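## Task

Six parcels, each marked on top with a mail stop code, sit stacked on the cart's upper tier. Place the one coded M42 in the desk's letter tray so no part overhangs the tray edge. Every other parcel must end on the cart's upper tier, within its rim. Release the parcel and back away at the end. The robot must not tip over or finish leaning, or the task fails. Anything held in place only by the robot at the end does not count.

## Robot and tools

Robot: a Hello Robot Stretch 3 with one arm. It has a two-wheel base (0.33 m long, 0.34 m wide), a lift that slides up a mast, and a telescoping arm that reaches out to the robot's RIGHT side. The arm cannot move forward or back on its own; to shift the gripper along the robot's forward direction, drive the base. Turns in place pivot about the point between the drive wheels, 0.05 m behind the front edge. With arm retracted and wrist folded, the turn sweeps a 0.28 m radius; an unfolded level wrist reaches beyond that. Loose objects may occasionally get nudged by something else.

Frames: the base frame has its origin on the floor between the drive wheels, x forward, y left, z up. hand_pose is reported in it, located where the closed fingertips meet; with all wrist joints at 0 that frame's x points up, y back along the arm toward the mast, z toward the robot's rear. The odometry frame is the base frame at the scene's start. Fingertips are round pads 0.04 m wide.

Tool execute_actions: arguments "actions" (a list holding exactly one action, or empty to just read state and pictures) and "cameras" (list from head_camera, nav_camera, wrist_camera, all; omitted/null/["all"] gives all, [] gives none). One action may hold "base", "joints", or both, plus optional "contact_limits"; all parts start at once and may end at different times.
- "base": one command only. {"translate_m": d} is a relative drive of d metres straight from the current position, positive forward, range -1 to 1. {"rotate_rad": d} is a relative turn in place of d radians, positive counter-clockwise (left), range -3.2 to 3.2. No sideways motion. Offsets count from the base position in the latest state report.
- "joints": a single object keyed by joint name, each value an absolute target. lift_m 0 to 1.1 m (arm height). arm_m 0 to 0.52 m (extension). wrist_yaw_rad -1.345 to 4.42 (0 = gripper along arm, positive swings toward robot front, 3.0 = folded over base). wrist_pitch_rad -1.57 to 0.451 (0 level, negative tips fingers down). wrist_roll_rad -2.911 to 2.911 (0 = fingers side by side, level). gripper_m -0.089 to 0.179 (larger = wider; actual tip gap is smaller by about 0.007 when nearly shut and 0.025 when fully open; zero gap below 0.007). head_pan_rad -3.953 to 1.73 (0 forward, positive left, -1.57 looks along arm). head_tilt_rad -1.53 to 0.419 (negative looks down). Done tolerances: lift/arm/gripper ±0.004, wrist yaw/roll and head ±0.02, pitch ±0.05. A joint or base omitted from an action may still be driving toward an older target without status showing it. Unknown keys or out-of-range values get the whole call rejected with no motion. An action runs at most 15 s.
- "contact_limits": {"arm_m": n}, n a motor effort percentage 1 to 100; the arm stops (contact_stop) when its effort hits about n (about -n when retracting). Smaller is gentler but too small halts immediately. It also caps the arm's holding force until the next action. Values over the maximum are cut; the result shows limit, default and maximum.
If a call reports a stop, later motion, wait and finished_scene calls in that same reply are skipped.

Tool wait: {"seconds": 0 to 10}; commands nothing new and returns the same state and pictures. Tool zoom_image: {"camera": name, "region": [x0, y0, x1, y1]} in pixels of that camera's latest full image, top-left origin, at most 504x504. Tool finished_scene: {"scene": number of the current scene}; irreversible, reports success and gives the next task. The goal must already hold and stay held.

Results: base_status and joint_status say how each motion ended. For the base, "done" means wheels turned the commanded amount even if they slipped; "off_target" means something blocks it and it keeps pushing. After contact_stop, time_out or torque_fault a joint forgets its target and holds where it stopped. The lift and arm stop and go slack on firm contact; a slack lift may sink under load or keep pressing, and closing fingers on a surface lifts it. Base, wrist and head have no contact stop and keep shoving. A wrist servo pushed hard for several seconds switches off for 10 s (torque_fault) and goes limp. on_its_own covers uncommanded parts; its "held at" is the held target, not the position. motor_effort is percent of maximum, positive toward larger joint values, bracket = peak of last action; readings carry fixed offsets and noise, and positive wheel effort pushes forward. An effort outside its rest range suggests pushing or carrying. base_odometry counts wheel turns (heading -3.142 to 3.142, positive left); turned_by_wheels and turned_by_imu give turning since the last result; base_tilt in degrees, forward/right positive, with up to ~4 degrees fixed bias. lidar_m: 12 distances in metres from the base origin, 30-degree sectors starting straight ahead and going counter-clockwise (4th left, 7th rear, 10th right), plane 0.17 m above floor, range 0.15 to 12, "-" for nothing; misses glass, thin legs, low things; mast and a low lift block some sectors. wrist_depth_mm and head_depth_mm: 7x7 grids of median depth from the top left (wrist 45 to 1000 mm, head 280 to 4000 mm, head image sideways). Camera calibration lines give K, distortion and T_world_to_cam mapping base frame to camera; actual values may be slightly off, more so for the wrist camera.

Speed: base goes up to 0.30 m/s and 1.9 rad/s only when stowed (lift_m under 0.30, arm_m under 0.03, wrist_yaw_rad over 2.54); otherwise 0.10 m/s and 0.63 rad/s.

Gripping: command gripper_m below the parcel width to hold (lower = firmer, but the stall guard eases overly hard squeezes so things may slip; resend a different value to re-squeeze). Release by going at least 0.02 above where the tips met the object. Neither reading nor "done" confirms a grasp; check cameras and effort.

Avoid: folding/unfolding the wrist unless lift_m is 0.32 to 0.95, pitch -0.4 and roll near 0 (once folded, lift may go to 0.25). With yaw below -0.4 keep pitch at -0.5 or lower. Arm pushing on something rigid with the gripper above ~0.45 m can tip the robot, more so with a raised contact limit or a repeated push. Do not drive while holding or pushing something fixed; snagging furniture, especially reversing, can tip it. If tilted, undo the last move in small steps, free the gripper, and lower lift_m to about 0.2. Avoid drops, slams, hard hits and strong shoves. The robot holds its last command while you think.

Each tool is called as name(argument=value, ...) on one line, values as JSON.

## Session

I'll start by looking at the scene.

execute_actions(actions=[])

Scene clock: 0.00 s.
base_odometry: x=+0.000 y=+0.000 heading=+0.000 (m, m, rad; odometry frame)
turned_by_wheels: +0.000 (rad since the last result)
turned_by_imu: +0.000 (rad since the last result)
base_tilt: forward=-0.4 right=+0.1 (deg)
lidar_m: 2.25 2.20 1.98 1.41 1.87 1.69 1.70 1.69 1.69 1.79 2.15 2.00
head_depth_mm: 1563 2338 2341 2319 2302 1971 2260 / 1558 2421 2417 2404 2382 2000 2310 / 1567 2439 2480 2513 2457 1917 2396 / 1553 2548 2567 2565 2547 2245 2402 / 1549 2548 2686 2655 2648 2303 2440 / 1604 2552 2737 2733 2714 2120 2207 / 1746 2523 2867 2842 2773 2778 2457
base_status: not commanded
joint_positions: lift_m=+0.540 arm_m=+0.001 wrist_yaw_rad=+2.952 wrist_pitch_rad=-0.425 wrist_roll_rad=-0.014 gripper_m=+0.037 head_pan_rad=-0.016 head_tilt_rad=+0.002
joint_status: not commanded
motor_effort: left_wheel=+1 right_wheel=+0 lift_m=+23 arm_m=-1 wrist_yaw_rad=-1 wrist_pitch_rad=+5 wrist_roll_rad=+0 gripper_m=+0 head_pan_rad=+0 head_tilt_rad=+2 (%)
hand_pose: x=+0.0208 y=+0.0732 z=+0.5510 quat_wxyz=(+0.214, +0.697, +0.085, +0.679) (m; base frame)
wrist_depth_mm: - - - - - - - / - - - - - - - / - - - - - - - / - - - - - - - / - - - 976 - 969 970 / 850 837 - 803 - 818 813 / 728 742 - 708 679 706 711
pictures: head_camera (sideways: a quarter turn clockwise sets it upright), nav_camera (sideways: a quarter turn counterclockwise sets it upright), wrist_camera
Images, in order (width x height): head_camera 896x504, nav_camera 672x504, wrist_camera 644x364.

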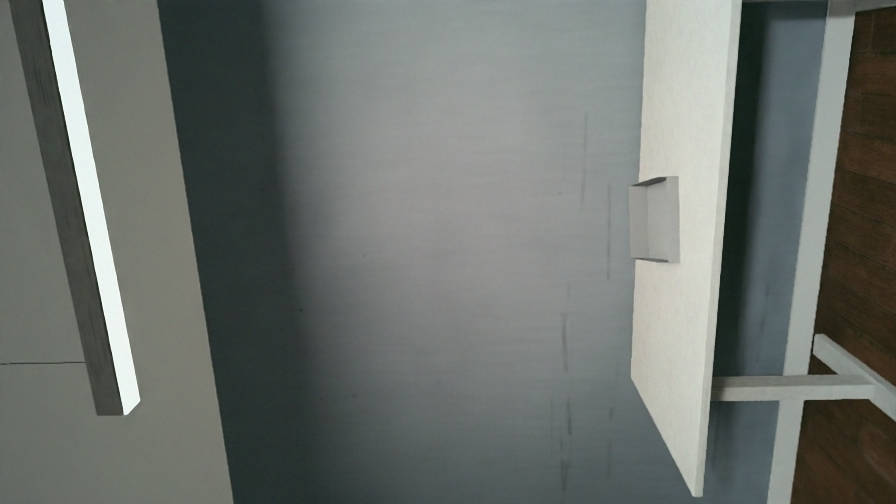

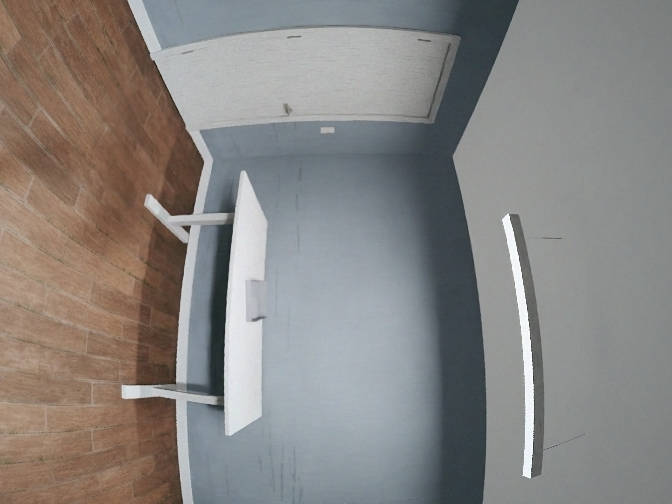

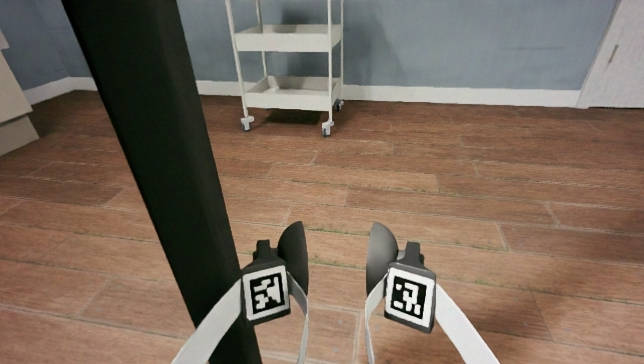

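execute_actions(actions=[{"joints": {"head_pan_rad": -3.14, "head_tilt_rad": -0.3}}], cameras=["head_camera", "nav_camera"])

Scene clock: 7.33 s.
base_odometry: x=+0.000 y=+0.000 heading=+0.000 (m, m, rad; odometry frame)
turned_by_wheels: +0.000 (rad since the last result)
turned_by_imu: +0.000 (rad since the last result)
base_tilt: forward=-0.5 right=+0.3 (deg)
lidar_m: 2.24 2.20 1.98 1.41 1.86 1.69 1.70 1.69 1.69 1.79 2.15 2.00
head_depth_mm: 1955 2072 2140 1676 1719 1826 1593 / 2038 2119 2226 1739 1778 1893 1598 / 2093 2190 2315 1804 1847 1918 1604 / 2124 2279 2402 1834 1914 2008 1614 / 2246 2319 2466 2579 2722 2103 1594 / 2340 2439 2586 2669 2796 2087 1596 / 2386 2484 2634 2812 2889 2092 1606
base_status: not commanded
joint_positions: lift_m=+0.540 arm_m=+0.001 wrist_yaw_rad=+2.952 wrist_pitch_rad=-0.425 wrist_roll_rad=-0.014 gripper_m=+0.037 head_pan_rad=-3.133 head_tilt_rad=-0.296
joint_status: all done
motor_effort: left_wheel=+0(0) right_wheel=+0(1) lift_m=+23(23) arm_m=+0(1) wrist_yaw_rad=-1(0) wrist_pitch_rad=+5(5) wrist_roll_rad=+0(0) gripper_m=+0(0) head_pan_rad=-3(31) head_tilt_rad=-2(19) (%)
hand_pose: x=+0.0208 y=+0.0732 z=+0.5510 quat_wxyz=(+0.214, +0.697, +0.085, +0.679) (m; base frame)
wrist_depth_mm: - - - - - - - / - - - - - - - / - - - - - - - / - - - - - - - / - - - - - 974 962 / 887 809 - 833 - 830 806 / 731 713 - 733 687 699 714
pictures: head_camera (sideways: a quarter turn clockwise sets it upright), nav_camera (sideways: a quarter turn counterclockwise sets it upright)
camera_calibration (this result's frames):
head_camera: T_world_to_cam=[[0.233599, -0.00614833, -0.972313, 1.2815], [-0.015002, -0.999884, 0.00271842, 0.00207984], [-0.972217, 0.0139516, -0.233665, 0.263551], [0, 0, 0, 1]] pos_world=[-0.0430985, 0.00628174, 1.3076]
nav_camera: T_world_to_cam=[[-0.284098, 0.00107404, 0.958795, -1.20345], [-0.034314, 0.999347, -0.011287, 0.0609897], [-0.958181, -0.0361067, -0.283876, 0.333149], [0, 0, 0, 1]] pos_world=[-0.0205889, -0.0476285, 1.24912]
Images, in order (width x height): head_camera 896x504, nav_camera 672x504.

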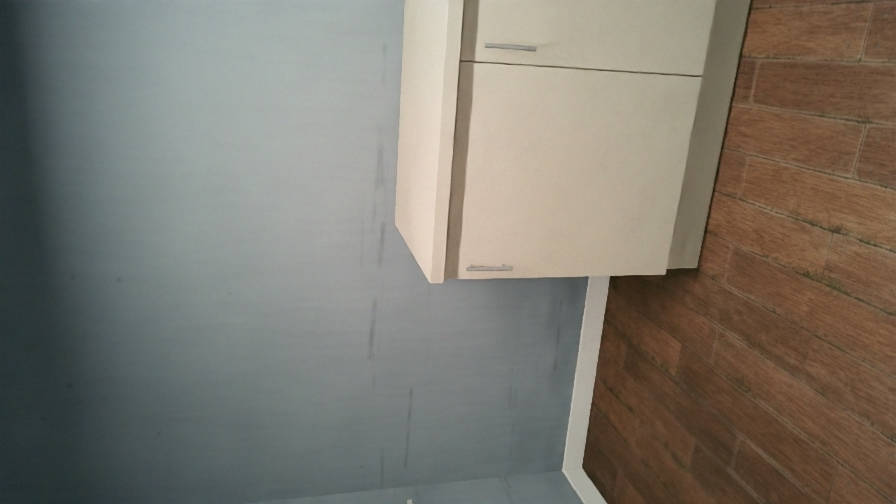

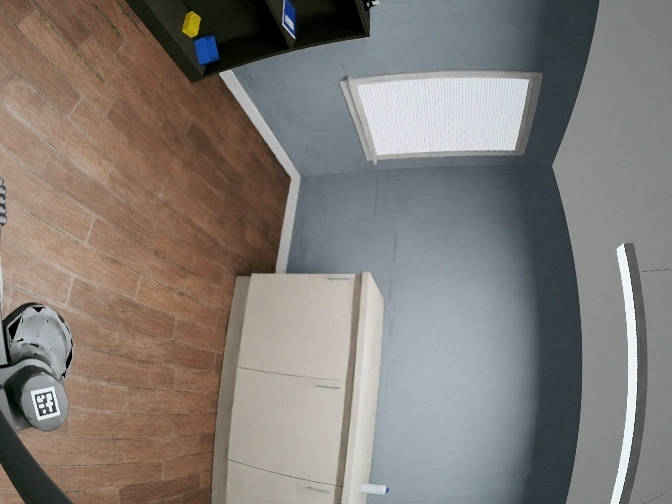

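execute_actions(actions=[{"joints": {"head_pan_rad": 1.5, "head_tilt_rad": -0.3}}], cameras=["head_camera", "nav_camera"])

Scene clock: 18.60 s.
base_odometry: x=+0.000 y=+0.000 heading=+0.000 (m, m, rad; odometry frame)
turned_by_wheels: +0.000 (rad since the last result)
turned_by_imu: +0.000 (rad since the last result)
base_tilt: forward=-0.6 right=+0.1 (deg)
lidar_m: 2.25 2.21 1.98 1.41 1.87 1.68 1.69 1.68 1.69 1.78 2.15 2.00
head_depth_mm: 1679 1755 1834 1929 2023 2090 1586 / 1702 1797 1870 1990 2084 2084 1602 / 1753 1847 1921 2031 2107 2016 1596 / 1773 1869 1975 2057 1772 1777 1601 / 1818 1918 2006 2096 1749 1841 1591 / 1875 1966 2070 2194 2285 1999 1589 / 1931 2032 2125 2256 2406 2105 1605
base_status: not commanded
joint_positions: lift_m=+0.540 arm_m=+0.001 wrist_yaw_rad=+2.952 wrist_pitch_rad=-0.425 wrist_roll_rad=-0.014 gripper_m=+0.037 head_pan_rad=+1.493 head_tilt_rad=-0.296
joint_status: all done
motor_effort: left_wheel=+0(0) right_wheel=+0(0) lift_m=+23(24) arm_m=+0(0) wrist_yaw_rad=+0(1) wrist_pitch_rad=+5(5) wrist_roll_rad=+1(0) gripper_m=+0(0) head_pan_rad=+2(32) head_tilt_rad=-2(2) (%)
hand_pose: x=+0.0208 y=+0.0732 z=+0.5510 quat_wxyz=(+0.214, +0.697, +0.085, +0.679) (m; base frame)
wrist_depth_mm: - - - - - - - / - - - - - - - / - - - - - - - / - - - - - - - / - - - - - - 997 / 854 845 - 839 - 828 818 / 723 720 - 739 694 706 689
pictures: head_camera (sideways: a quarter turn clockwise sets it upright), nav_camera (sideways: a quarter turn counterclockwise sets it upright)
camera_calibration (this result's frames):
head_camera: T_world_to_cam=[[-0.0263908, -0.232185, -0.972313, 1.28309], [-0.994813, 0.101689, 0.00271841, 0.00805671], [0.0982425, 0.967341, -0.233665, 0.257021], [0, 0, 0, 1]] pos_world=[0.0166262, 0.048468, 1.3076]
nav_camera: T_world_to_cam=[[0.0257166, 0.282934, 0.958795, -1.20534], [0.998556, -0.0525124, -0.011287, 0.0546892], [0.0471552, 0.957701, -0.283876, 0.327016], [0, 0, 0, 1]] pos_world=[-0.0390335, 0.0307203, 1.24912]
Images, in order (width x height): head_camera 896x504, nav_camera 672x504.

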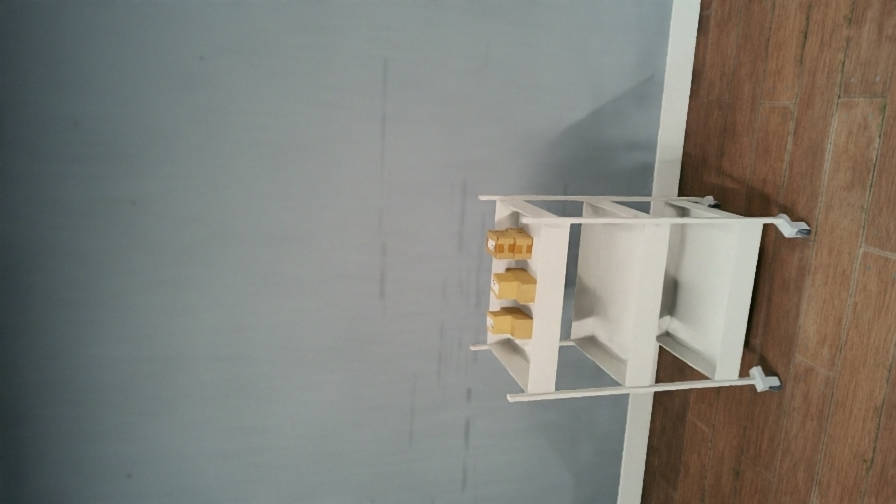

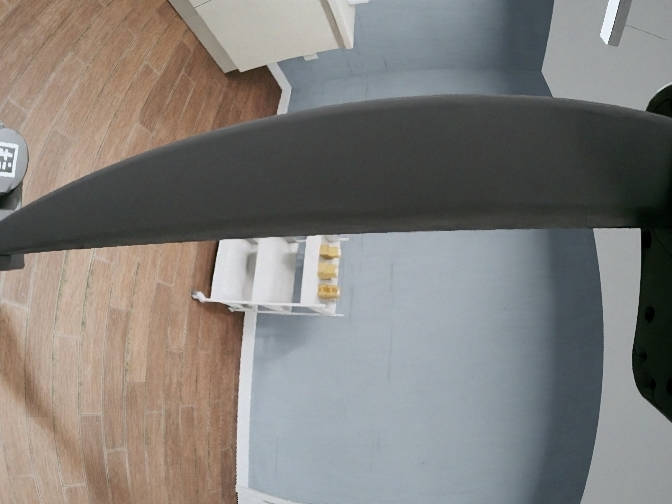

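zoom_image(camera="head_camera", region=[440, 160, 840, 430])

Region (440, 160, 840, 430) of head_camera's 896x504 image, scaled by 1.260, with more detail than that image has; it fills the top 340 rows of this view, and the rest is white.

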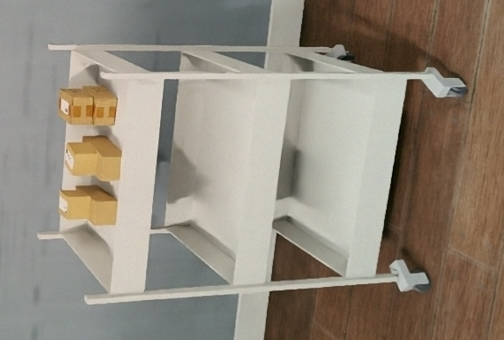

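execute_actions(actions=[{"base": {"rotate_rad": 1.57}, "joints": {"head_pan_rad": 0.0, "head_tilt_rad": -0.4, "lift_m": 0.28}}], cameras=["head_camera"])

Scene clock: 52.10 s.
base_odometry: x=+0.000 y=+0.000 heading=+1.570 (m, m, rad; odometry frame)
turned_by_wheels: +1.570 (rad since the last result)
turned_by_imu: +1.552 (rad since the last result)
base_tilt: forward=-0.4 right=+0.2 (deg)
lidar_m: 1.41 1.87 1.68 1.69 1.69 1.47 1.79 2.13 2.00 2.25 2.22 1.98
head_depth_mm: 1637 1736 1852 1956 2109 1808 1439 / 1685 1776 1893 2011 2156 1827 1452 / 1732 1853 1946 1826 1903 1701 1460 / 1779 1914 2019 1849 1918 1765 1446 / 1844 1961 2102 2175 1930 1811 1460 / 1880 2030 2160 2347 2458 1825 1447 / 1960 2091 2289 2477 2497 1832 1456
base_status: done
joint_positions: lift_m=+0.281 arm_m=+0.001 wrist_yaw_rad=+2.952 wrist_pitch_rad=-0.425 wrist_roll_rad=-0.014 gripper_m=+0.037 head_pan_rad=+0.007 head_tilt_rad=-0.395
joint_status: all done
motor_effort: left_wheel=-4(11) right_wheel=+5(11) lift_m=+10(19) arm_m=-1(0) wrist_yaw_rad=-1(1) wrist_pitch_rad=+5(5) wrist_roll_rad=+0(0) gripper_m=+0(0) head_pan_rad=-2(32) head_tilt_rad=-1(12) (%)
hand_pose: x=+0.0208 y=+0.0732 z=+0.2917 quat_wxyz=(+0.214, +0.697, +0.085, +0.679) (m; base frame)
wrist_depth_mm: - - - - - - - / - - - - - - - / - - - - 989 955 997 / 786 801 773 761 749 754 740 / 638 631 653 597 626 604 581 / 520 520 - 527 - 498 494 / 461 - - - 415 435 426
pictures: head_camera (sideways: a quarter turn clockwise sets it upright)
camera_calibration (this result's frames):
head_camera: T_world_to_cam=[[-0.328689, 0.00589566, -0.94442, 1.24849], [0.0169395, 0.999856, 0.000346206, 0.00497355], [0.944286, -0.0158842, -0.328742, 0.375604], [0, 0, 0, 1]] pos_world=[0.0556047, -0.00636734, 1.30258]
Images, in order (width x height): head_camera 896x504.

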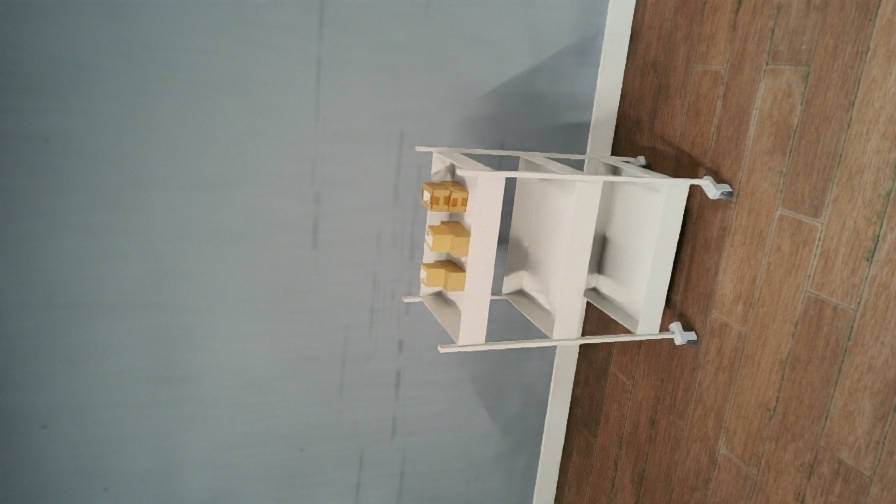

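Now drive toward it.

execute_actions(actions=[{"base": {"translate_m": 0.7}, "joints": {"head_tilt_rad": -0.6}}], cameras=["head_camera"])

Scene clock: 59.40 s.
base_odometry: x=+0.001 y=+0.700 heading=+1.570 (m, m, rad; odometry frame)
turned_by_wheels: +0.000 (rad since the last result)
turned_by_imu: +0.001 (rad since the last result)
base_tilt: forward=-0.6 right=+0.1 (deg)
lidar_m: 0.74 1.59 1.46 1.46 1.76 2.22 2.15 2.92 2.34 2.23 1.47 0.73
head_depth_mm: 1059 1150 1260 1407 1571 1529 1261 / 1084 1177 1315 1178 1265 1480 1265 / 1111 1219 1347 1106 1181 1255 1212 / 1143 1258 1399 1119 1185 1286 1262 / 1183 1301 1449 1163 1219 1365 1255 / 1218 1339 1494 1665 1816 1468 1266 / 1259 1384 1563 1786 1880 1503 1267
base_status: done
joint_positions: lift_m=+0.281 arm_m=+0.001 wrist_yaw_rad=+2.952 wrist_pitch_rad=-0.425 wrist_roll_rad=-0.014 gripper_m=+0.037 head_pan_rad=+0.007 head_tilt_rad=-0.593
joint_status: all done
motor_effort: left_wheel=-4(8) right_wheel=+4(14) lift_m=+10(11) arm_m=-1(1) wrist_yaw_rad=-1(0) wrist_pitch_rad=+5(5) wrist_roll_rad=+0(0) gripper_m=+0(0) head_pan_rad=-3(3) head_tilt_rad=-2(16) (%)
hand_pose: x=+0.0208 y=+0.0732 z=+0.2917 quat_wxyz=(+0.214, +0.697, +0.085, +0.679) (m; base frame)
wrist_depth_mm: - - - - - - - / - - - - - - - / - - - - - 993 987 / 807 789 783 789 758 749 741 / 643 629 647 619 626 598 586 / 521 522 - 523 - 499 495 / 461 - - - 417 428 421
pictures: head_camera (sideways: a quarter turn clockwise sets it upright)
camera_calibration (this result's frames):
head_camera: T_world_to_cam=[[-0.508009, 0.00468493, -0.861339, 1.14119], [0.0166421, 0.999852, -0.00437701, 0.0111239], [0.861191, -0.016558, -0.508012, 0.609393], [0, 0, 0, 1]] pos_world=[0.0547482, -0.00637837, 1.29258]
Images, in order (width x height): head_camera 896x504.

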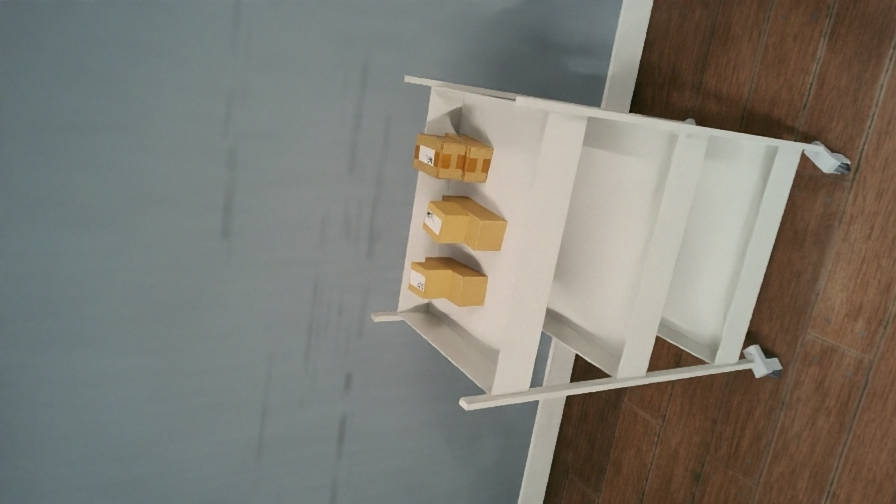

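zoom_image(camera="head_camera", region=[380, 110, 540, 320])

Region (380, 110, 540, 320) of head_camera's 896x504 image, scaled by 2.400, with more detail than that image has; it fills the left 384 columns of this view, and the rest is white.

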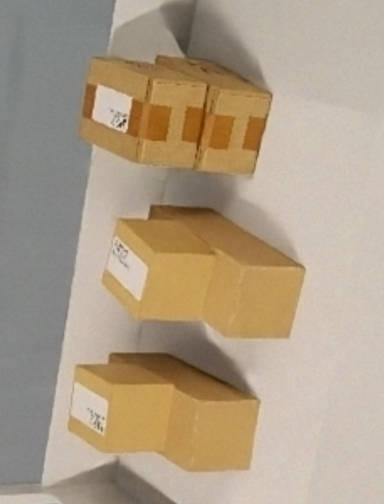

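execute_actions(actions=[{"base": {"translate_m": 0.35}}], cameras=[])

execute_actions(actions=[{"base": {"rotate_rad": 1.57}, "joints": {"head_pan_rad": -1.57, "head_tilt_rad": -0.8}}], cameras=["head_camera"])

Scene clock: 118.83 s.
base_odometry: x=+0.001 y=+1.050 heading=+1.569 (m, m, rad; odometry frame)
turned_by_wheels: +0.000 (rad since the last result)
turned_by_imu: +0.000 (rad since the last result)
base_tilt: forward=-0.5 right=+0.3 (deg)
lidar_m: 0.41 0.50 1.34 1.35 1.63 2.52 2.48 3.13 2.31 1.75 1.11 0.41
head_depth_mm: 776 847 935 1033 877 760 647 / 798 875 965 1077 801 740 816 / 826 903 998 1112 885 739 839 / 850 930 1034 1163 863 739 856 / 871 962 1069 1202 889 739 897 / 899 991 1107 1260 1377 759 896 / 925 1032 1161 1319 1522 1425 1267
base_status: done
joint_positions: lift_m=+0.281 arm_m=+0.001 wrist_yaw_rad=+2.952 wrist_pitch_rad=-0.425 wrist_roll_rad=-0.014 gripper_m=+0.037 head_pan_rad=+0.007 head_tilt_rad=-0.594
joint_status: not commanded
motor_effort: left_wheel=-4(9) right_wheel=+4(14) lift_m=+10(10) arm_m=+0(1) wrist_yaw_rad=+0(0) wrist_pitch_rad=+5(5) wrist_roll_rad=+0(0) gripper_m=+0(0) head_pan_rad=-3(3) head_tilt_rad=-2(2) (%)
hand_pose: x=+0.0208 y=+0.0732 z=+0.2916 quat_wxyz=(+0.214, +0.697, +0.085, +0.679) (m; base frame)
wrist_depth_mm: - - - - - - - / - - - - - - - / - - - - 982 - 978 / 821 782 793 768 756 750 729 / 640 634 637 620 620 595 596 / 516 523 - 520 - 501 484 / 462 - - - 418 423 425
pictures: none
No camera images: the call's "cameras" was empty. Leave "cameras" out to get every camera's image.

Scene clock: 121.03 s.
base_odometry: x=+0.001 y=+1.050 heading=+3.139 (m, m, rad; odometry frame)
turned_by_wheels: +1.570 (rad since the last result)
turned_by_imu: +1.551 (rad since the last result)
base_tilt: forward=-0.4 right=+0.2 (deg)
lidar_m: 1.35 1.62 2.52 2.48 3.13 2.30 1.81 1.12 0.41 0.41 0.50 1.34
head_depth_mm: 802 903 1024 1101 1308 1280 1157 / 823 933 1060 832 761 883 1119 / 847 957 1105 891 760 923 1098 / 873 992 1144 871 776 961 1117 / 897 1023 1171 892 800 986 1133 / 926 1061 1246 1396 798 1123 1156 / 950 1096 1299 1539 1510 1329 1158
base_status: done
joint_positions: lift_m=+0.281 arm_m=+0.001 wrist_yaw_rad=+2.952 wrist_pitch_rad=-0.425 wrist_roll_rad=-0.014 gripper_m=+0.037 head_pan_rad=-1.563 head_tilt_rad=-0.790
joint_status: all done
motor_effort: left_wheel=-4(11) right_wheel=+6(14) lift_m=+10(10) arm_m=-1(0) wrist_yaw_rad=+0(0) wrist_pitch_rad=+5(5) wrist_roll_rad=+1(0) gripper_m=+0(0) head_pan_rad=-3(31) head_tilt_rad=-3(17) (%)
hand_pose: x=+0.0208 y=+0.0732 z=+0.2916 quat_wxyz=(+0.214, +0.697, +0.085, +0.679) (m; base frame)
wrist_depth_mm: - - - - - - - / - - - - - - - / - - - - 990 997 984 / 792 792 782 769 758 762 729 / 632 620 636 605 637 596 597 / 523 514 - 524 - 497 489 / 460 - - - 423 429 422
pictures: head_camera (sideways: a quarter turn clockwise sets it upright)
camera_calibration (this result's frames):
head_camera: T_world_to_cam=[[0.00296682, 0.666905, -0.745137, 0.986588], [0.999857, -0.0144051, -0.00891171, 0.0110283], [-0.0166771, -0.745004, -0.666852, 0.821388], [0, 0, 0, 1]] pos_world=[-0.0002554, -0.0458639, 1.28299]
Images, in order (width x height): head_camera 896x504.

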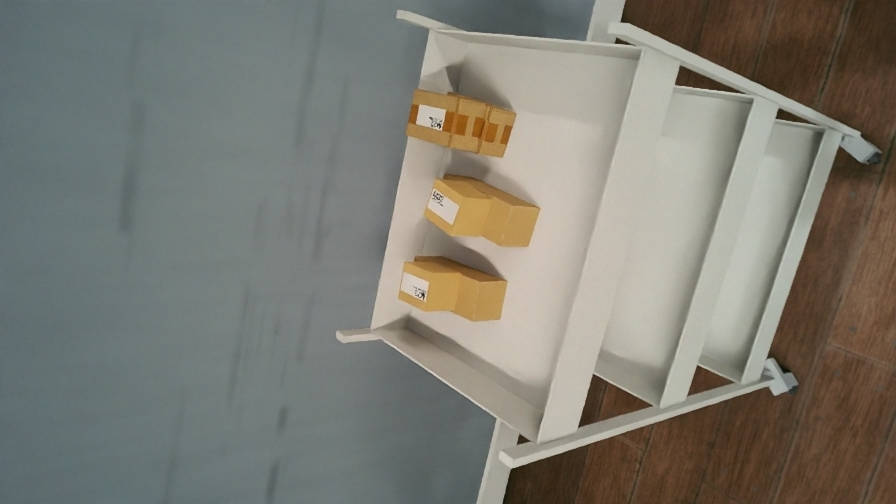

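zoom_image(camera="head_camera", region=[380, 70, 560, 330])

Region (380, 70, 560, 330) of head_camera's 896x504 image, scaled by 1.938, with more detail than that image has; it fills the left 349 columns of this view, and the rest is white.

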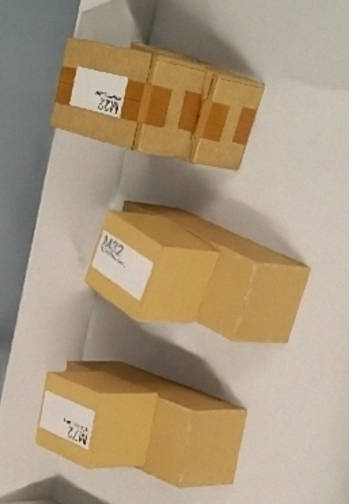

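zoom_image(camera="head_camera", region=[400, 90, 460, 150])

zoom_image(camera="head_camera", region=[395, 170, 475, 310])

Region (400, 90, 460, 150) of head_camera's 896x504 image, scaled by 8.400, with more detail than that image has.

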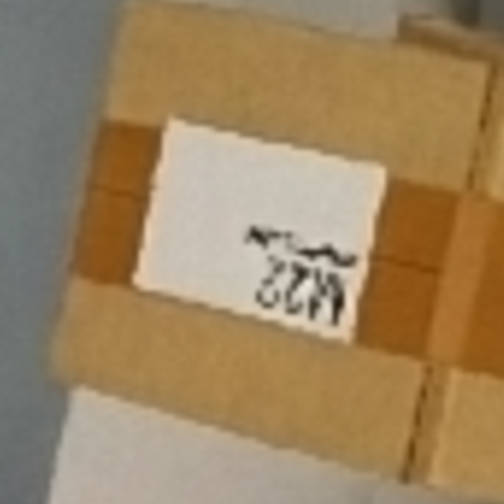

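Region (395, 170, 475, 310) of head_camera's 896x504 image, scaled by 3.600, with more detail than that image has; it fills the left 288 columns of this view, and the rest is white.

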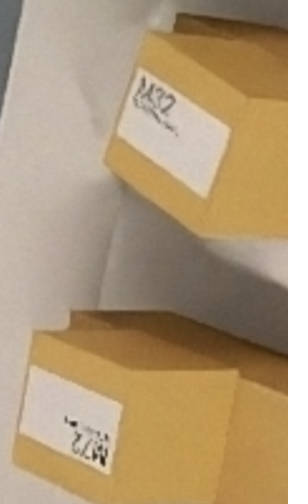

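execute_actions(actions=[{"joints": {"lift_m": 0.9}}], cameras=[])

execute_actions(actions=[{"joints": {"wrist_yaw_rad": 0.0}}], cameras=[])

execute_actions(actions=[{"joints": {"wrist_pitch_rad": -1.2, "arm_m": 0.25, "lift_m": 1.05, "gripper_m": 0.1}}], cameras=["wrist_camera", "head_camera"])

Scene clock: 152.60 s.
base_odometry: x=+0.001 y=+1.050 heading=+3.139 (m, m, rad; odometry frame)
turned_by_wheels: +0.000 (rad since the last result)
turned_by_imu: +0.000 (rad since the last result)
base_tilt: forward=-0.5 right=+0.2 (deg)
lidar_m: 1.34 1.62 2.52 2.49 3.14 2.31 1.80 1.11 0.41 0.41 0.49 1.34
head_depth_mm: 805 901 1028 1106 1310 - 1134 / 824 931 1062 831 804 - 1124 / 850 956 1097 895 783 - - / 867 993 1140 871 778 - - / 894 1018 1160 893 775 - 1136 / 925 1056 1242 1375 798 1252 1155 / 953 1092 1284 1554 1528 1319 1154
base_status: not commanded
joint_positions: lift_m=+0.899 arm_m=+0.001 wrist_yaw_rad=+2.952 wrist_pitch_rad=-0.426 wrist_roll_rad=-0.014 gripper_m=+0.037 head_pan_rad=-1.563 head_tilt_rad=-0.790
joint_status: all done
motor_effort: left_wheel=-4(4) right_wheel=+4(5) lift_m=+36(38) arm_m=-1(1) wrist_yaw_rad=+0(1) wrist_pitch_rad=+5(5) wrist_roll_rad=+0(1) gripper_m=-1(0) head_pan_rad=-3(3) head_tilt_rad=-4(4) (%)
hand_pose: x=+0.0208 y=+0.0731 z=+0.9103 quat_wxyz=(+0.214, +0.697, +0.085, +0.679) (m; base frame)
wrist_depth_mm: - - - - - - - / - - - - - - - / - - - - - - - / - - - - - - - / - - - - - - - / - - - - - - - / - - - - - - -
pictures: none
No camera images: the call's "cameras" was empty. Leave "cameras" out to get every camera's image.

Scene clock: 155.10 s.
base_odometry: x=+0.001 y=+1.050 heading=+3.139 (m, m, rad; odometry frame)
turned_by_wheels: +0.000 (rad since the last result)
turned_by_imu: +0.000 (rad since the last result)
base_tilt: forward=-0.3 right=+0.1 (deg)
lidar_m: 1.35 1.62 2.52 2.49 3.14 2.30 1.81 1.12 0.41 0.41 0.50 1.34
head_depth_mm: 805 900 1029 1101 1301 - - / 825 929 1064 833 807 - - / 850 961 1097 891 - - - / 875 986 1153 870 - - 1118 / 901 1024 1159 892 797 982 1133 / 926 1057 1237 1379 801 1126 1145 / 956 1094 1290 1539 1511 1334 1149
base_status: not commanded
joint_positions: lift_m=+0.899 arm_m=+0.001 wrist_yaw_rad=+0.003 wrist_pitch_rad=-0.426 wrist_roll_rad=-0.014 gripper_m=+0.037 head_pan_rad=-1.563 head_tilt_rad=-0.790
joint_status: all done
motor_effort: left_wheel=-4(4) right_wheel=+4(4) lift_m=+36(36) arm_m=-1(1) wrist_yaw_rad=-3(3) wrist_pitch_rad=+5(5) wrist_roll_rad=+0(0) gripper_m=+0(1) head_pan_rad=-3(2) head_tilt_rad=-4(4) (%)
hand_pose: x=-0.0210 y=-0.3697 z=+0.9103 quat_wxyz=(+0.697, +0.151, -0.686, -0.148) (m; base frame)
wrist_depth_mm: - 945 811 739 686 619 561 / - - 889 804 715 656 608 / - - - 882 791 710 672 / - - - 609 589 730 679 / - - 522 511 467 515 764 / - - 456 455 - 431 828 / - - 593 351 371 376 883
pictures: none
No camera images: the call's "cameras" was empty. Leave "cameras" out to get every camera's image.

Scene clock: 158.17 s.
base_odometry: x=+0.001 y=+1.050 heading=+3.139 (m, m, rad; odometry frame)
turned_by_wheels: +0.000 (rad since the last result)
turned_by_imu: +0.000 (rad since the last result)
base_tilt: forward=-0.4 right=+0.2 (deg)
lidar_m: 1.35 1.62 2.51 2.48 3.13 2.30 1.81 1.11 0.41 0.41 0.49 1.34
head_depth_mm: 818 910 1026 1102 1313 1294 1164 / - 962 1065 830 758 884 1117 / - - 1127 853 759 923 1095 / 879 984 1203 866 777 971 1115 / 897 1017 1148 892 800 983 1135 / 927 1058 1240 1389 796 1123 1153 / 957 1095 1292 1548 1524 1337 1157
base_status: not commanded
joint_positions: lift_m=+1.049 arm_m=+0.250 wrist_yaw_rad=+0.001 wrist_pitch_rad=-1.202 wrist_roll_rad=-0.014 gripper_m=+0.100 head_pan_rad=-1.563 head_tilt_rad=-0.790
joint_status: all done
motor_effort: left_wheel=-4(4) right_wheel=+5(5) lift_m=+36(38) arm_m=+3(4) wrist_yaw_rad=-1(3) wrist_pitch_rad=+1(5) wrist_roll_rad=+0(0) gripper_m=-1(80) head_pan_rad=-3(3) head_tilt_rad=-4(4) (%)
hand_pose: x=-0.0216 y=-0.4644 z=+0.9403 quat_wxyz=(+0.588, +0.403, -0.578, -0.397) (m; base frame)
wrist_depth_mm: - - 960 500 702 668 598 / - - 500 454 479 412 694 / - - 485 445 399 440 886 / - - 462 460 451 448 - / - - 449 444 439 426 - / - - - - 421 - - / - - - - - - -
pictures: head_camera (sideways: a quarter turn clockwise sets it upright), wrist_camera
camera_calibration (this result's frames):
head_camera: T_world_to_cam=[[0.00315508, 0.666904, -0.745137, 0.986587], [0.999852, -0.0146874, -0.00891172, 0.0110283], [-0.0168874, -0.744999, -0.666852, 0.82139], [0, 0, 0, 1]] pos_world=[-0.000268347, -0.0458621, 1.28299]
wrist_camera: T_world_to_cam=[[-0.998802, -0.0185268, -0.0452914, 0.0183077], [-0.00773938, 0.973717, -0.227631, 0.703214], [0.0483183, -0.227008, -0.972693, 0.976461], [0, 0, 0, 1]] pos_world=[-0.0234527, -0.462727, 1.1107]
Images, in order (width x height): head_camera 896x504, wrist_camera 644x364.

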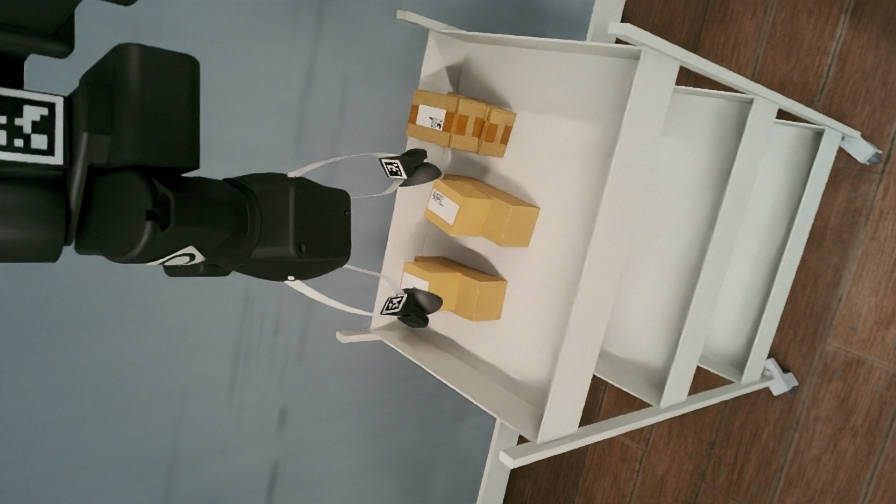

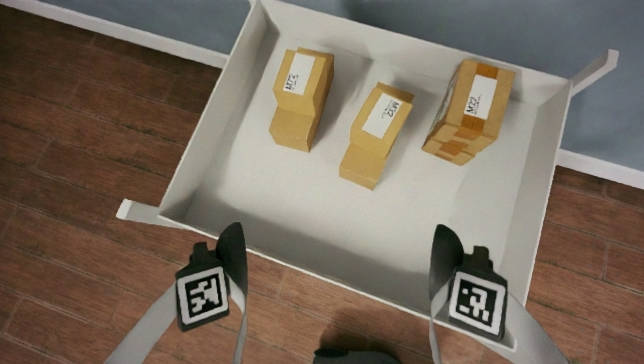

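zoom_image(camera="wrist_camera", region=[260, 30, 520, 200])

Region (260, 30, 520, 200) of wrist_camera's 644x364 image, scaled by 1.938; it fills the top 330 rows of this view, and the rest is white.

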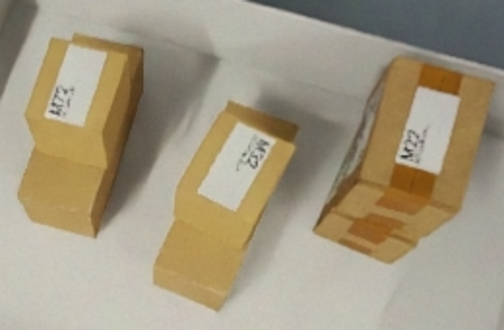

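execute_actions(actions=[{"joints": {"wrist_pitch_rad": -1.4, "arm_m": 0.38, "lift_m": 0.98}}], cameras=["wrist_camera"])

Scene clock: 170.47 s.
base_odometry: x=+0.001 y=+1.050 heading=+3.139 (m, m, rad; odometry frame)
turned_by_wheels: +0.000 (rad since the last result)
turned_by_imu: +0.000 (rad since the last result)
base_tilt: forward=-0.5 right=+0.1 (deg)
lidar_m: 1.35 1.62 2.52 2.49 3.14 2.31 1.80 1.12 0.41 0.41 0.50 1.34
head_depth_mm: 793 - 1048 897 1308 1284 1161 / 791 955 1059 831 761 887 1123 / - - 1108 861 762 923 1098 / 852 989 1202 869 775 961 1114 / 898 1017 1158 893 797 981 1136 / 925 1064 1241 1386 799 1124 1155 / 950 1095 1289 1563 1530 1326 1153
base_status: not commanded
joint_positions: lift_m=+0.981 arm_m=+0.380 wrist_yaw_rad=+0.001 wrist_pitch_rad=-1.398 wrist_roll_rad=-0.014 gripper_m=+0.100 head_pan_rad=-1.563 head_tilt_rad=-0.790
joint_status: all done
motor_effort: left_wheel=-4(4) right_wheel=+4(4) lift_m=+10(33) arm_m=+3(4) wrist_yaw_rad=-1(1) wrist_pitch_rad=+0(1) wrist_roll_rad=+0(0) gripper_m=+0(0) head_pan_rad=-3(3) head_tilt_rad=-4(4) (%)
hand_pose: x=-0.0216 y=-0.5449 z=+0.8628 quat_wxyz=(+0.545, +0.458, -0.537, -0.452) (m; base frame)
wrist_depth_mm: - - 376 369 341 599 600 / - - 361 342 362 269 300 / - - 373 364 260 257 319 / - 375 373 367 357 351 327 / - 374 368 363 357 354 328 / - - 361 369 358 349 332 / - - - 340 354 357 -
pictures: wrist_camera
camera_calibration (this result's frames):
wrist_camera: T_world_to_cam=[[-0.998811, -0.009161, -0.0478887, 0.0206089], [-0.00754849, 0.999402, -0.0337453, 0.610611], [0.0481692, -0.0333436, -0.998282, 1.01038], [0, 0, 0, 1]] pos_world=[-0.0234756, -0.576367, 1.03023]
Images, in order (width x height): wrist_camera 644x364.

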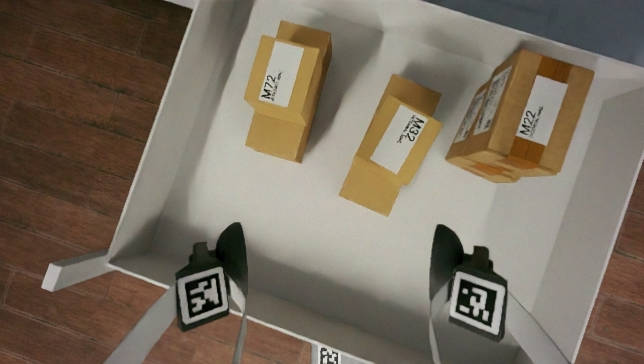

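zoom_image(camera="wrist_camera", region=[230, 10, 610, 220])

Region (230, 10, 610, 220) of wrist_camera's 644x364 image, scaled by 1.326; it fills the top 279 rows of this view, and the rest is white.

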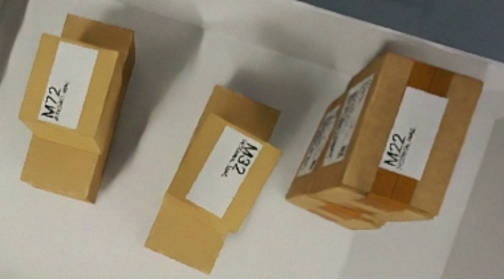

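execute_actions(actions=[{"joints": {"lift_m": 1.08, "wrist_pitch_rad": -1.57}}], cameras=[])

execute_actions(actions=[{"base": {"rotate_rad": -0.3}}], cameras=["wrist_camera"])

Scene clock: 243.43 s.
base_odometry: x=+0.001 y=+1.050 heading=+3.139 (m, m, rad; odometry frame)
turned_by_wheels: +0.000 (rad since the last result)
turned_by_imu: +0.000 (rad since the last result)
base_tilt: forward=-0.6 right=+0.2 (deg)
lidar_m: 1.35 1.62 2.52 2.48 3.14 2.31 1.81 1.11 0.41 0.41 0.50 1.34
head_depth_mm: 804 899 1031 1099 1315 1283 1161 / 840 927 1066 829 763 884 1116 / 868 957 1087 892 761 923 1099 / 880 - 1134 871 779 964 1114 / 895 1024 1135 895 796 986 1130 / 930 1057 1232 1382 793 1124 1154 / 956 1103 1282 1539 1547 1330 1156
base_status: not commanded
joint_positions: lift_m=+1.079 arm_m=+0.380 wrist_yaw_rad=+0.001 wrist_pitch_rad=-1.546 wrist_roll_rad=-0.014 gripper_m=+0.100 head_pan_rad=-1.563 head_tilt_rad=-0.790
joint_status: all done
joint sent to its limit — the command would take wrist_pitch_rad past its lower limit, so that joint was sent only as far as its limit.
motor_effort: left_wheel=-4(4) right_wheel=+5(5) lift_m=+36(38) arm_m=+3(3) wrist_yaw_rad=-1(1) wrist_pitch_rad=-1(2) wrist_roll_rad=+1(0) gripper_m=+1(0) head_pan_rad=-3(3) head_tilt_rad=-4(3) (%)
hand_pose: x=-0.0216 y=-0.5069 z=+0.9613 quat_wxyz=(+0.510, +0.497, -0.502, -0.490) (m; base frame)
wrist_depth_mm: - - 441 386 425 368 682 / - - 451 438 382 338 944 / - - 451 456 443 439 - / - - 476 475 461 448 - / - - - 468 460 460 - / - - - - - - - / - - - - - - -
pictures: none
No camera images: the call's "cameras" was empty. Leave "cameras" out to get every camera's image.

Scene clock: 245.23 s.
base_odometry: x=+0.001 y=+1.050 heading=+2.839 (m, m, rad; odometry frame)
turned_by_wheels: -0.300 (rad since the last result)
turned_by_imu: -0.297 (rad since the last result)
base_tilt: forward=-0.5 right=+0.1 (deg)
lidar_m: 1.34 1.41 1.96 2.48 2.88 2.58 2.30 1.39 1.02 0.41 0.43 1.42
head_depth_mm: 836 954 1100 1309 1510 1342 1163 / 850 952 1100 1299 1492 1349 1161 / 851 950 1078 1234 760 1251 1137 / 836 - 1098 852 759 941 1106 / 836 943 1067 867 758 939 1115 / 832 945 1087 894 754 937 1109 / 829 949 1096 867 755 934 1110
base_status: done
joint_positions: lift_m=+1.079 arm_m=+0.380 wrist_yaw_rad=+0.001 wrist_pitch_rad=-1.546 wrist_roll_rad=-0.014 gripper_m=+0.100 head_pan_rad=-1.563 head_tilt_rad=-0.790
joint_status: not commanded
motor_effort: left_wheel=+4(10) right_wheel=-5(10) lift_m=+36(36) arm_m=+3(3) wrist_yaw_rad=-1(1) wrist_pitch_rad=-1(1) wrist_roll_rad=+1(0) gripper_m=+0(0) head_pan_rad=-3(3) head_tilt_rad=-4(4) (%)
hand_pose: x=-0.0216 y=-0.5069 z=+0.9613 quat_wxyz=(+0.510, +0.497, -0.502, -0.490) (m; base frame)
wrist_depth_mm: 439 446 450 345 998 - - / - 358 402 386 - - - / - 469 414 454 - - - / - 475 468 458 - - - / - 477 481 470 - - - / - - - - - - - / - - - - - - -
pictures: wrist_camera
camera_calibration (this result's frames):
wrist_camera: T_world_to_cam=[[-0.998816, -0.00190639, -0.0486182, 0.0300292], [-0.00742575, 0.993499, 0.113598, 0.431387], [0.0480856, 0.113825, -0.992336, 1.17886], [0, 0, 0, 1]] pos_world=[-0.0234891, -0.562709, 1.12228]
Images, in order (width x height): wrist_camera 644x364.

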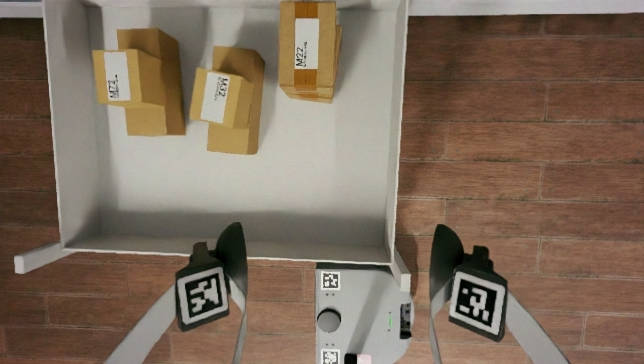

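execute_actions(actions=[{"base": {"translate_m": 0.127}, "joints": {"arm_m": 0.487, "lift_m": 0.95, "gripper_m": 0.09}}], cameras=["wrist_camera"])

Scene clock: 327.93 s.
base_odometry: x=-0.120 y=+1.088 heading=+2.840 (m, m, rad; odometry frame)
turned_by_wheels: +0.000 (rad since the last result)
turned_by_imu: +0.000 (rad since the last result)
base_tilt: forward=-0.4 right=+0.3 (deg)
lidar_m: 1.21 1.27 1.79 2.50 2.88 2.70 2.43 1.39 0.43 0.41 0.43 1.41
head_depth_mm: 838 - - 1351 1475 1341 1163 / 815 - 1096 907 760 949 1144 / 807 990 1099 842 761 937 1116 / 822 - 1159 880 758 945 1116 / 834 948 1099 845 757 938 1119 / 834 946 1092 895 757 918 1112 / 832 940 1091 1296 764 1297 1156
base_status: done
joint_positions: lift_m=+0.951 arm_m=+0.487 wrist_yaw_rad=+0.001 wrist_pitch_rad=-1.547 wrist_roll_rad=-0.014 gripper_m=+0.090 head_pan_rad=-1.563 head_tilt_rad=-0.790
joint_status: all done
motor_effort: left_wheel=+4(8) right_wheel=-6(7) lift_m=+9(33) arm_m=+3(3) wrist_yaw_rad=-1(1) wrist_pitch_rad=-1(1) wrist_roll_rad=+0(1) gripper_m=-1(47) head_pan_rad=-3(3) head_tilt_rad=-4(3) (%)
hand_pose: x=-0.0216 y=-0.6137 z=+0.8326 quat_wxyz=(+0.510, +0.498, -0.502, -0.491) (m; base frame)
wrist_depth_mm: 791 874 849 842 821 831 766 / - 326 320 319 310 301 279 / - 327 285 323 265 219 295 / - 305 274 274 260 224 296 / - 344 290 231 331 328 975 / - 354 - 344 343 333 984 / - 350 360 354 346 345 -
pictures: wrist_camera
camera_calibration (this result's frames):
wrist_camera: T_world_to_cam=[[-0.998816, -0.00184578, -0.0486194, 0.0236079], [-0.00741272, 0.993387, 0.114571, 0.551164], [0.0480865, 0.114795, -0.992225, 1.06382], [0, 0, 0, 1]] pos_world=[-0.0234897, -0.669597, 0.993547]
Images, in order (width x height): wrist_camera 644x364.

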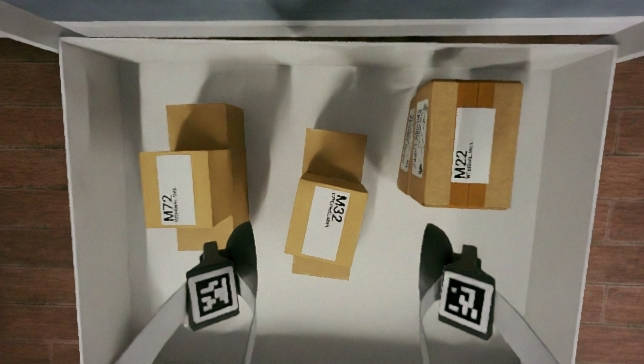

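execute_actions(actions=[{"joints": {"lift_m": 0.915, "gripper_m": 0.08}}], cameras=["wrist_camera"])

Scene clock: 349.00 s.
base_odometry: x=-0.120 y=+1.088 heading=+2.840 (m, m, rad; odometry frame)
turned_by_wheels: +0.000 (rad since the last result)
turned_by_imu: +0.000 (rad since the last result)
base_tilt: forward=-0.4 right=+0.2 (deg)
lidar_m: 1.22 1.27 1.78 2.50 2.89 2.70 2.43 1.39 0.43 0.41 0.43 1.42
head_depth_mm: 835 937 - - 1460 1340 1172 / 836 - 1124 907 764 946 1135 / 821 - 1102 841 764 941 1113 / 841 - 1157 866 758 940 1111 / 834 944 1095 848 756 939 1117 / 834 945 1093 903 755 926 1111 / 833 944 1088 1290 763 1303 1154
base_status: not commanded
joint_positions: lift_m=+0.916 arm_m=+0.487 wrist_yaw_rad=+0.001 wrist_pitch_rad=-1.547 wrist_roll_rad=-0.014 gripper_m=+0.080 head_pan_rad=-1.563 head_tilt_rad=-0.790
joint_status: all done
motor_effort: left_wheel=+4(5) right_wheel=-5(6) lift_m=+10(10) arm_m=+3(3) wrist_yaw_rad=-1(1) wrist_pitch_rad=-1(1) wrist_roll_rad=+0(0) gripper_m=+0(47) head_pan_rad=-3(3) head_tilt_rad=-3(4) (%)
hand_pose: x=-0.0216 y=-0.6137 z=+0.7976 quat_wxyz=(+0.510, +0.498, -0.502, -0.491) (m; base frame)
wrist_depth_mm: 257 269 259 250 768 761 772 / 271 291 289 284 282 181 251 / 270 294 286 284 282 183 249 / 274 197 283 240 260 187 246 / 274 201 253 195 298 295 256 / 293 313 309 252 305 299 261 / 294 324 320 318 310 303 270
pictures: wrist_camera
camera_calibration (this result's frames):
wrist_camera: T_world_to_cam=[[-0.998816, -0.0018457, -0.0486194, 0.0219069], [-0.00741264, 0.993387, 0.114571, 0.555173], [0.0480865, 0.114795, -0.992225, 1.0291], [0, 0, 0, 1]] pos_world=[-0.0234897, -0.669598, 0.958559]
Images, in order (width x height): wrist_camera 644x364.

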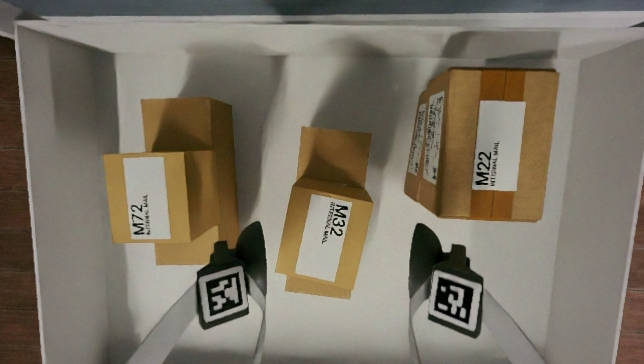

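execute_actions(actions=[{"base": {"translate_m": 0.008}}], cameras=["wrist_camera"])

Scene clock: 362.57 s.
base_odometry: x=-0.128 y=+1.090 heading=+2.840 (m, m, rad; odometry frame)
turned_by_wheels: +0.000 (rad since the last result)
turned_by_imu: +0.000 (rad since the last result)
base_tilt: forward=-0.4 right=+0.2 (deg)
lidar_m: 1.21 1.26 1.77 2.50 2.89 2.70 2.44 1.39 0.43 0.41 0.43 1.42
head_depth_mm: 838 940 - - 735 1327 1171 / 835 - 1131 898 761 932 1140 / 819 - 1101 833 760 942 1118 / 834 - 1151 877 757 940 1115 / 833 947 1097 842 755 942 1118 / 834 943 1089 888 755 916 1114 / 832 946 1096 1300 1435 1307 1160
base_status: done
joint_positions: lift_m=+0.916 arm_m=+0.487 wrist_yaw_rad=+0.001 wrist_pitch_rad=-1.547 wrist_roll_rad=-0.014 gripper_m=+0.080 head_pan_rad=-1.563 head_tilt_rad=-0.790
joint_status: not commanded
motor_effort: left_wheel=+4(8) right_wheel=-5(9) lift_m=+9(10) arm_m=+3(3) wrist_yaw_rad=-1(1) wrist_pitch_rad=-1(1) wrist_roll_rad=+0(0) gripper_m=+0(0) head_pan_rad=-3(2) head_tilt_rad=-4(4) (%)
hand_pose: x=-0.0216 y=-0.6137 z=+0.7976 quat_wxyz=(+0.510, +0.498, -0.502, -0.491) (m; base frame)
wrist_depth_mm: 249 270 261 255 247 766 779 / 259 289 285 281 275 182 248 / 276 296 261 288 281 184 248 / 275 197 256 241 247 188 246 / 274 256 254 196 297 292 258 / - 317 312 253 303 296 257 / - 320 321 318 311 305 266
pictures: wrist_camera
camera_calibration (this result's frames):
wrist_camera: T_world_to_cam=[[-0.998816, -0.00184569, -0.0486194, 0.0219069], [-0.00741263, 0.993387, 0.114571, 0.555173], [0.0480865, 0.114795, -0.992225, 1.0291], [0, 0, 0, 1]] pos_world=[-0.0234897, -0.669598, 0.958559]
Images, in order (width x height): wrist_camera 644x364.

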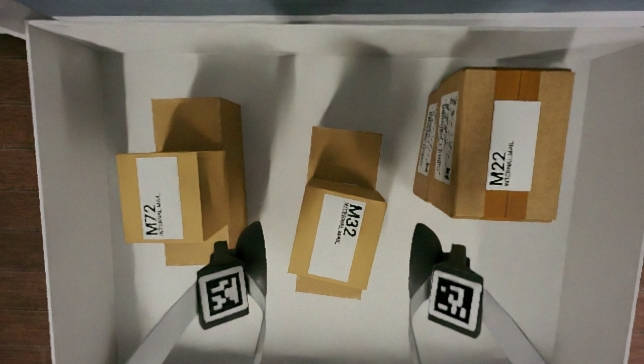

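Centered now. Descend to grasp height.

execute_actions(actions=[{"joints": {"lift_m": 0.868}}], cameras=["wrist_camera", "head_camera"])

Scene clock: 369.23 s.
base_odometry: x=-0.128 y=+1.090 heading=+2.840 (m, m, rad; odometry frame)
turned_by_wheels: +0.000 (rad since the last result)
turned_by_imu: +0.000 (rad since the last result)
base_tilt: forward=-0.3 right=+0.2 (deg)
lidar_m: 1.21 1.26 1.76 2.49 2.88 2.70 2.44 1.39 0.43 0.41 0.43 1.42
head_depth_mm: 839 954 1074 - - 1286 1158 / 839 933 - 904 753 935 1135 / 834 910 1126 830 761 940 1120 / 838 916 - 871 762 935 1120 / 831 949 1100 854 760 942 1118 / 835 946 1091 893 760 918 1114 / 830 945 1097 1292 1445 1305 1152
base_status: not commanded
joint_positions: lift_m=+0.869 arm_m=+0.487 wrist_yaw_rad=+0.001 wrist_pitch_rad=-1.547 wrist_roll_rad=-0.014 gripper_m=+0.080 head_pan_rad=-1.563 head_tilt_rad=-0.790
joint_status: all done
motor_effort: left_wheel=+4(4) right_wheel=-5(5) lift_m=+10(11) arm_m=+3(3) wrist_yaw_rad=-1(1) wrist_pitch_rad=-1(1) wrist_roll_rad=+0(0) gripper_m=-1(0) head_pan_rad=-3(2) head_tilt_rad=-3(4) (%)
hand_pose: x=-0.0216 y=-0.6137 z=+0.7506 quat_wxyz=(+0.510, +0.498, -0.502, -0.491) (m; base frame)
wrist_depth_mm: 223 219 213 208 203 186 181 / 245 241 240 237 234 136 134 / 249 194 244 240 238 138 135 / 149 148 247 193 240 141 139 / 153 151 227 145 191 156 142 / 244 267 259 148 201 248 244 / 259 272 268 261 257 258 249
pictures: head_camera (sideways: a quarter turn clockwise sets it upright), wrist_camera
camera_calibration (this result's frames):
head_camera: T_world_to_cam=[[0.00315643, 0.666904, -0.745137, 0.986587], [0.999852, -0.0146894, -0.00891171, 0.0110283], [-0.0168889, -0.744999, -0.666851, 0.821389], [0, 0, 0, 1]] pos_world=[-0.00026844, -0.0458621, 1.28299]
wrist_camera: T_world_to_cam=[[-0.998816, -0.00184532, -0.0486194, 0.019622], [-0.00741227, 0.993387, 0.114571, 0.560559], [0.0480865, 0.114796, -0.992225, 0.982467], [0, 0, 0, 1]] pos_world=[-0.0234897, -0.669599, 0.911559]
Images, in order (width x height): head_camera 896x504, wrist_camera 644x364.

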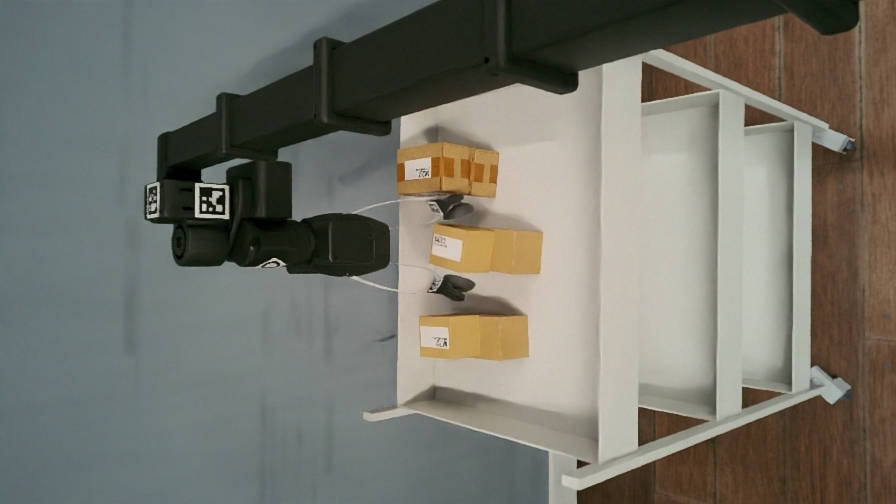

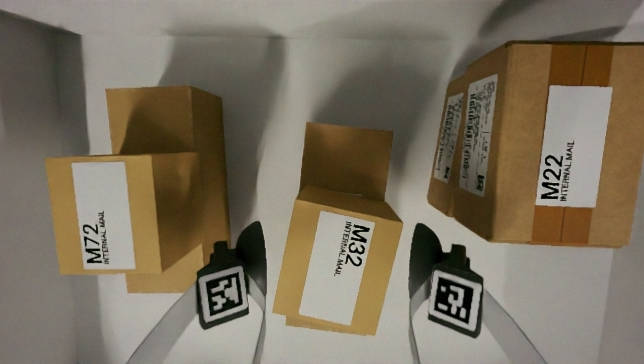

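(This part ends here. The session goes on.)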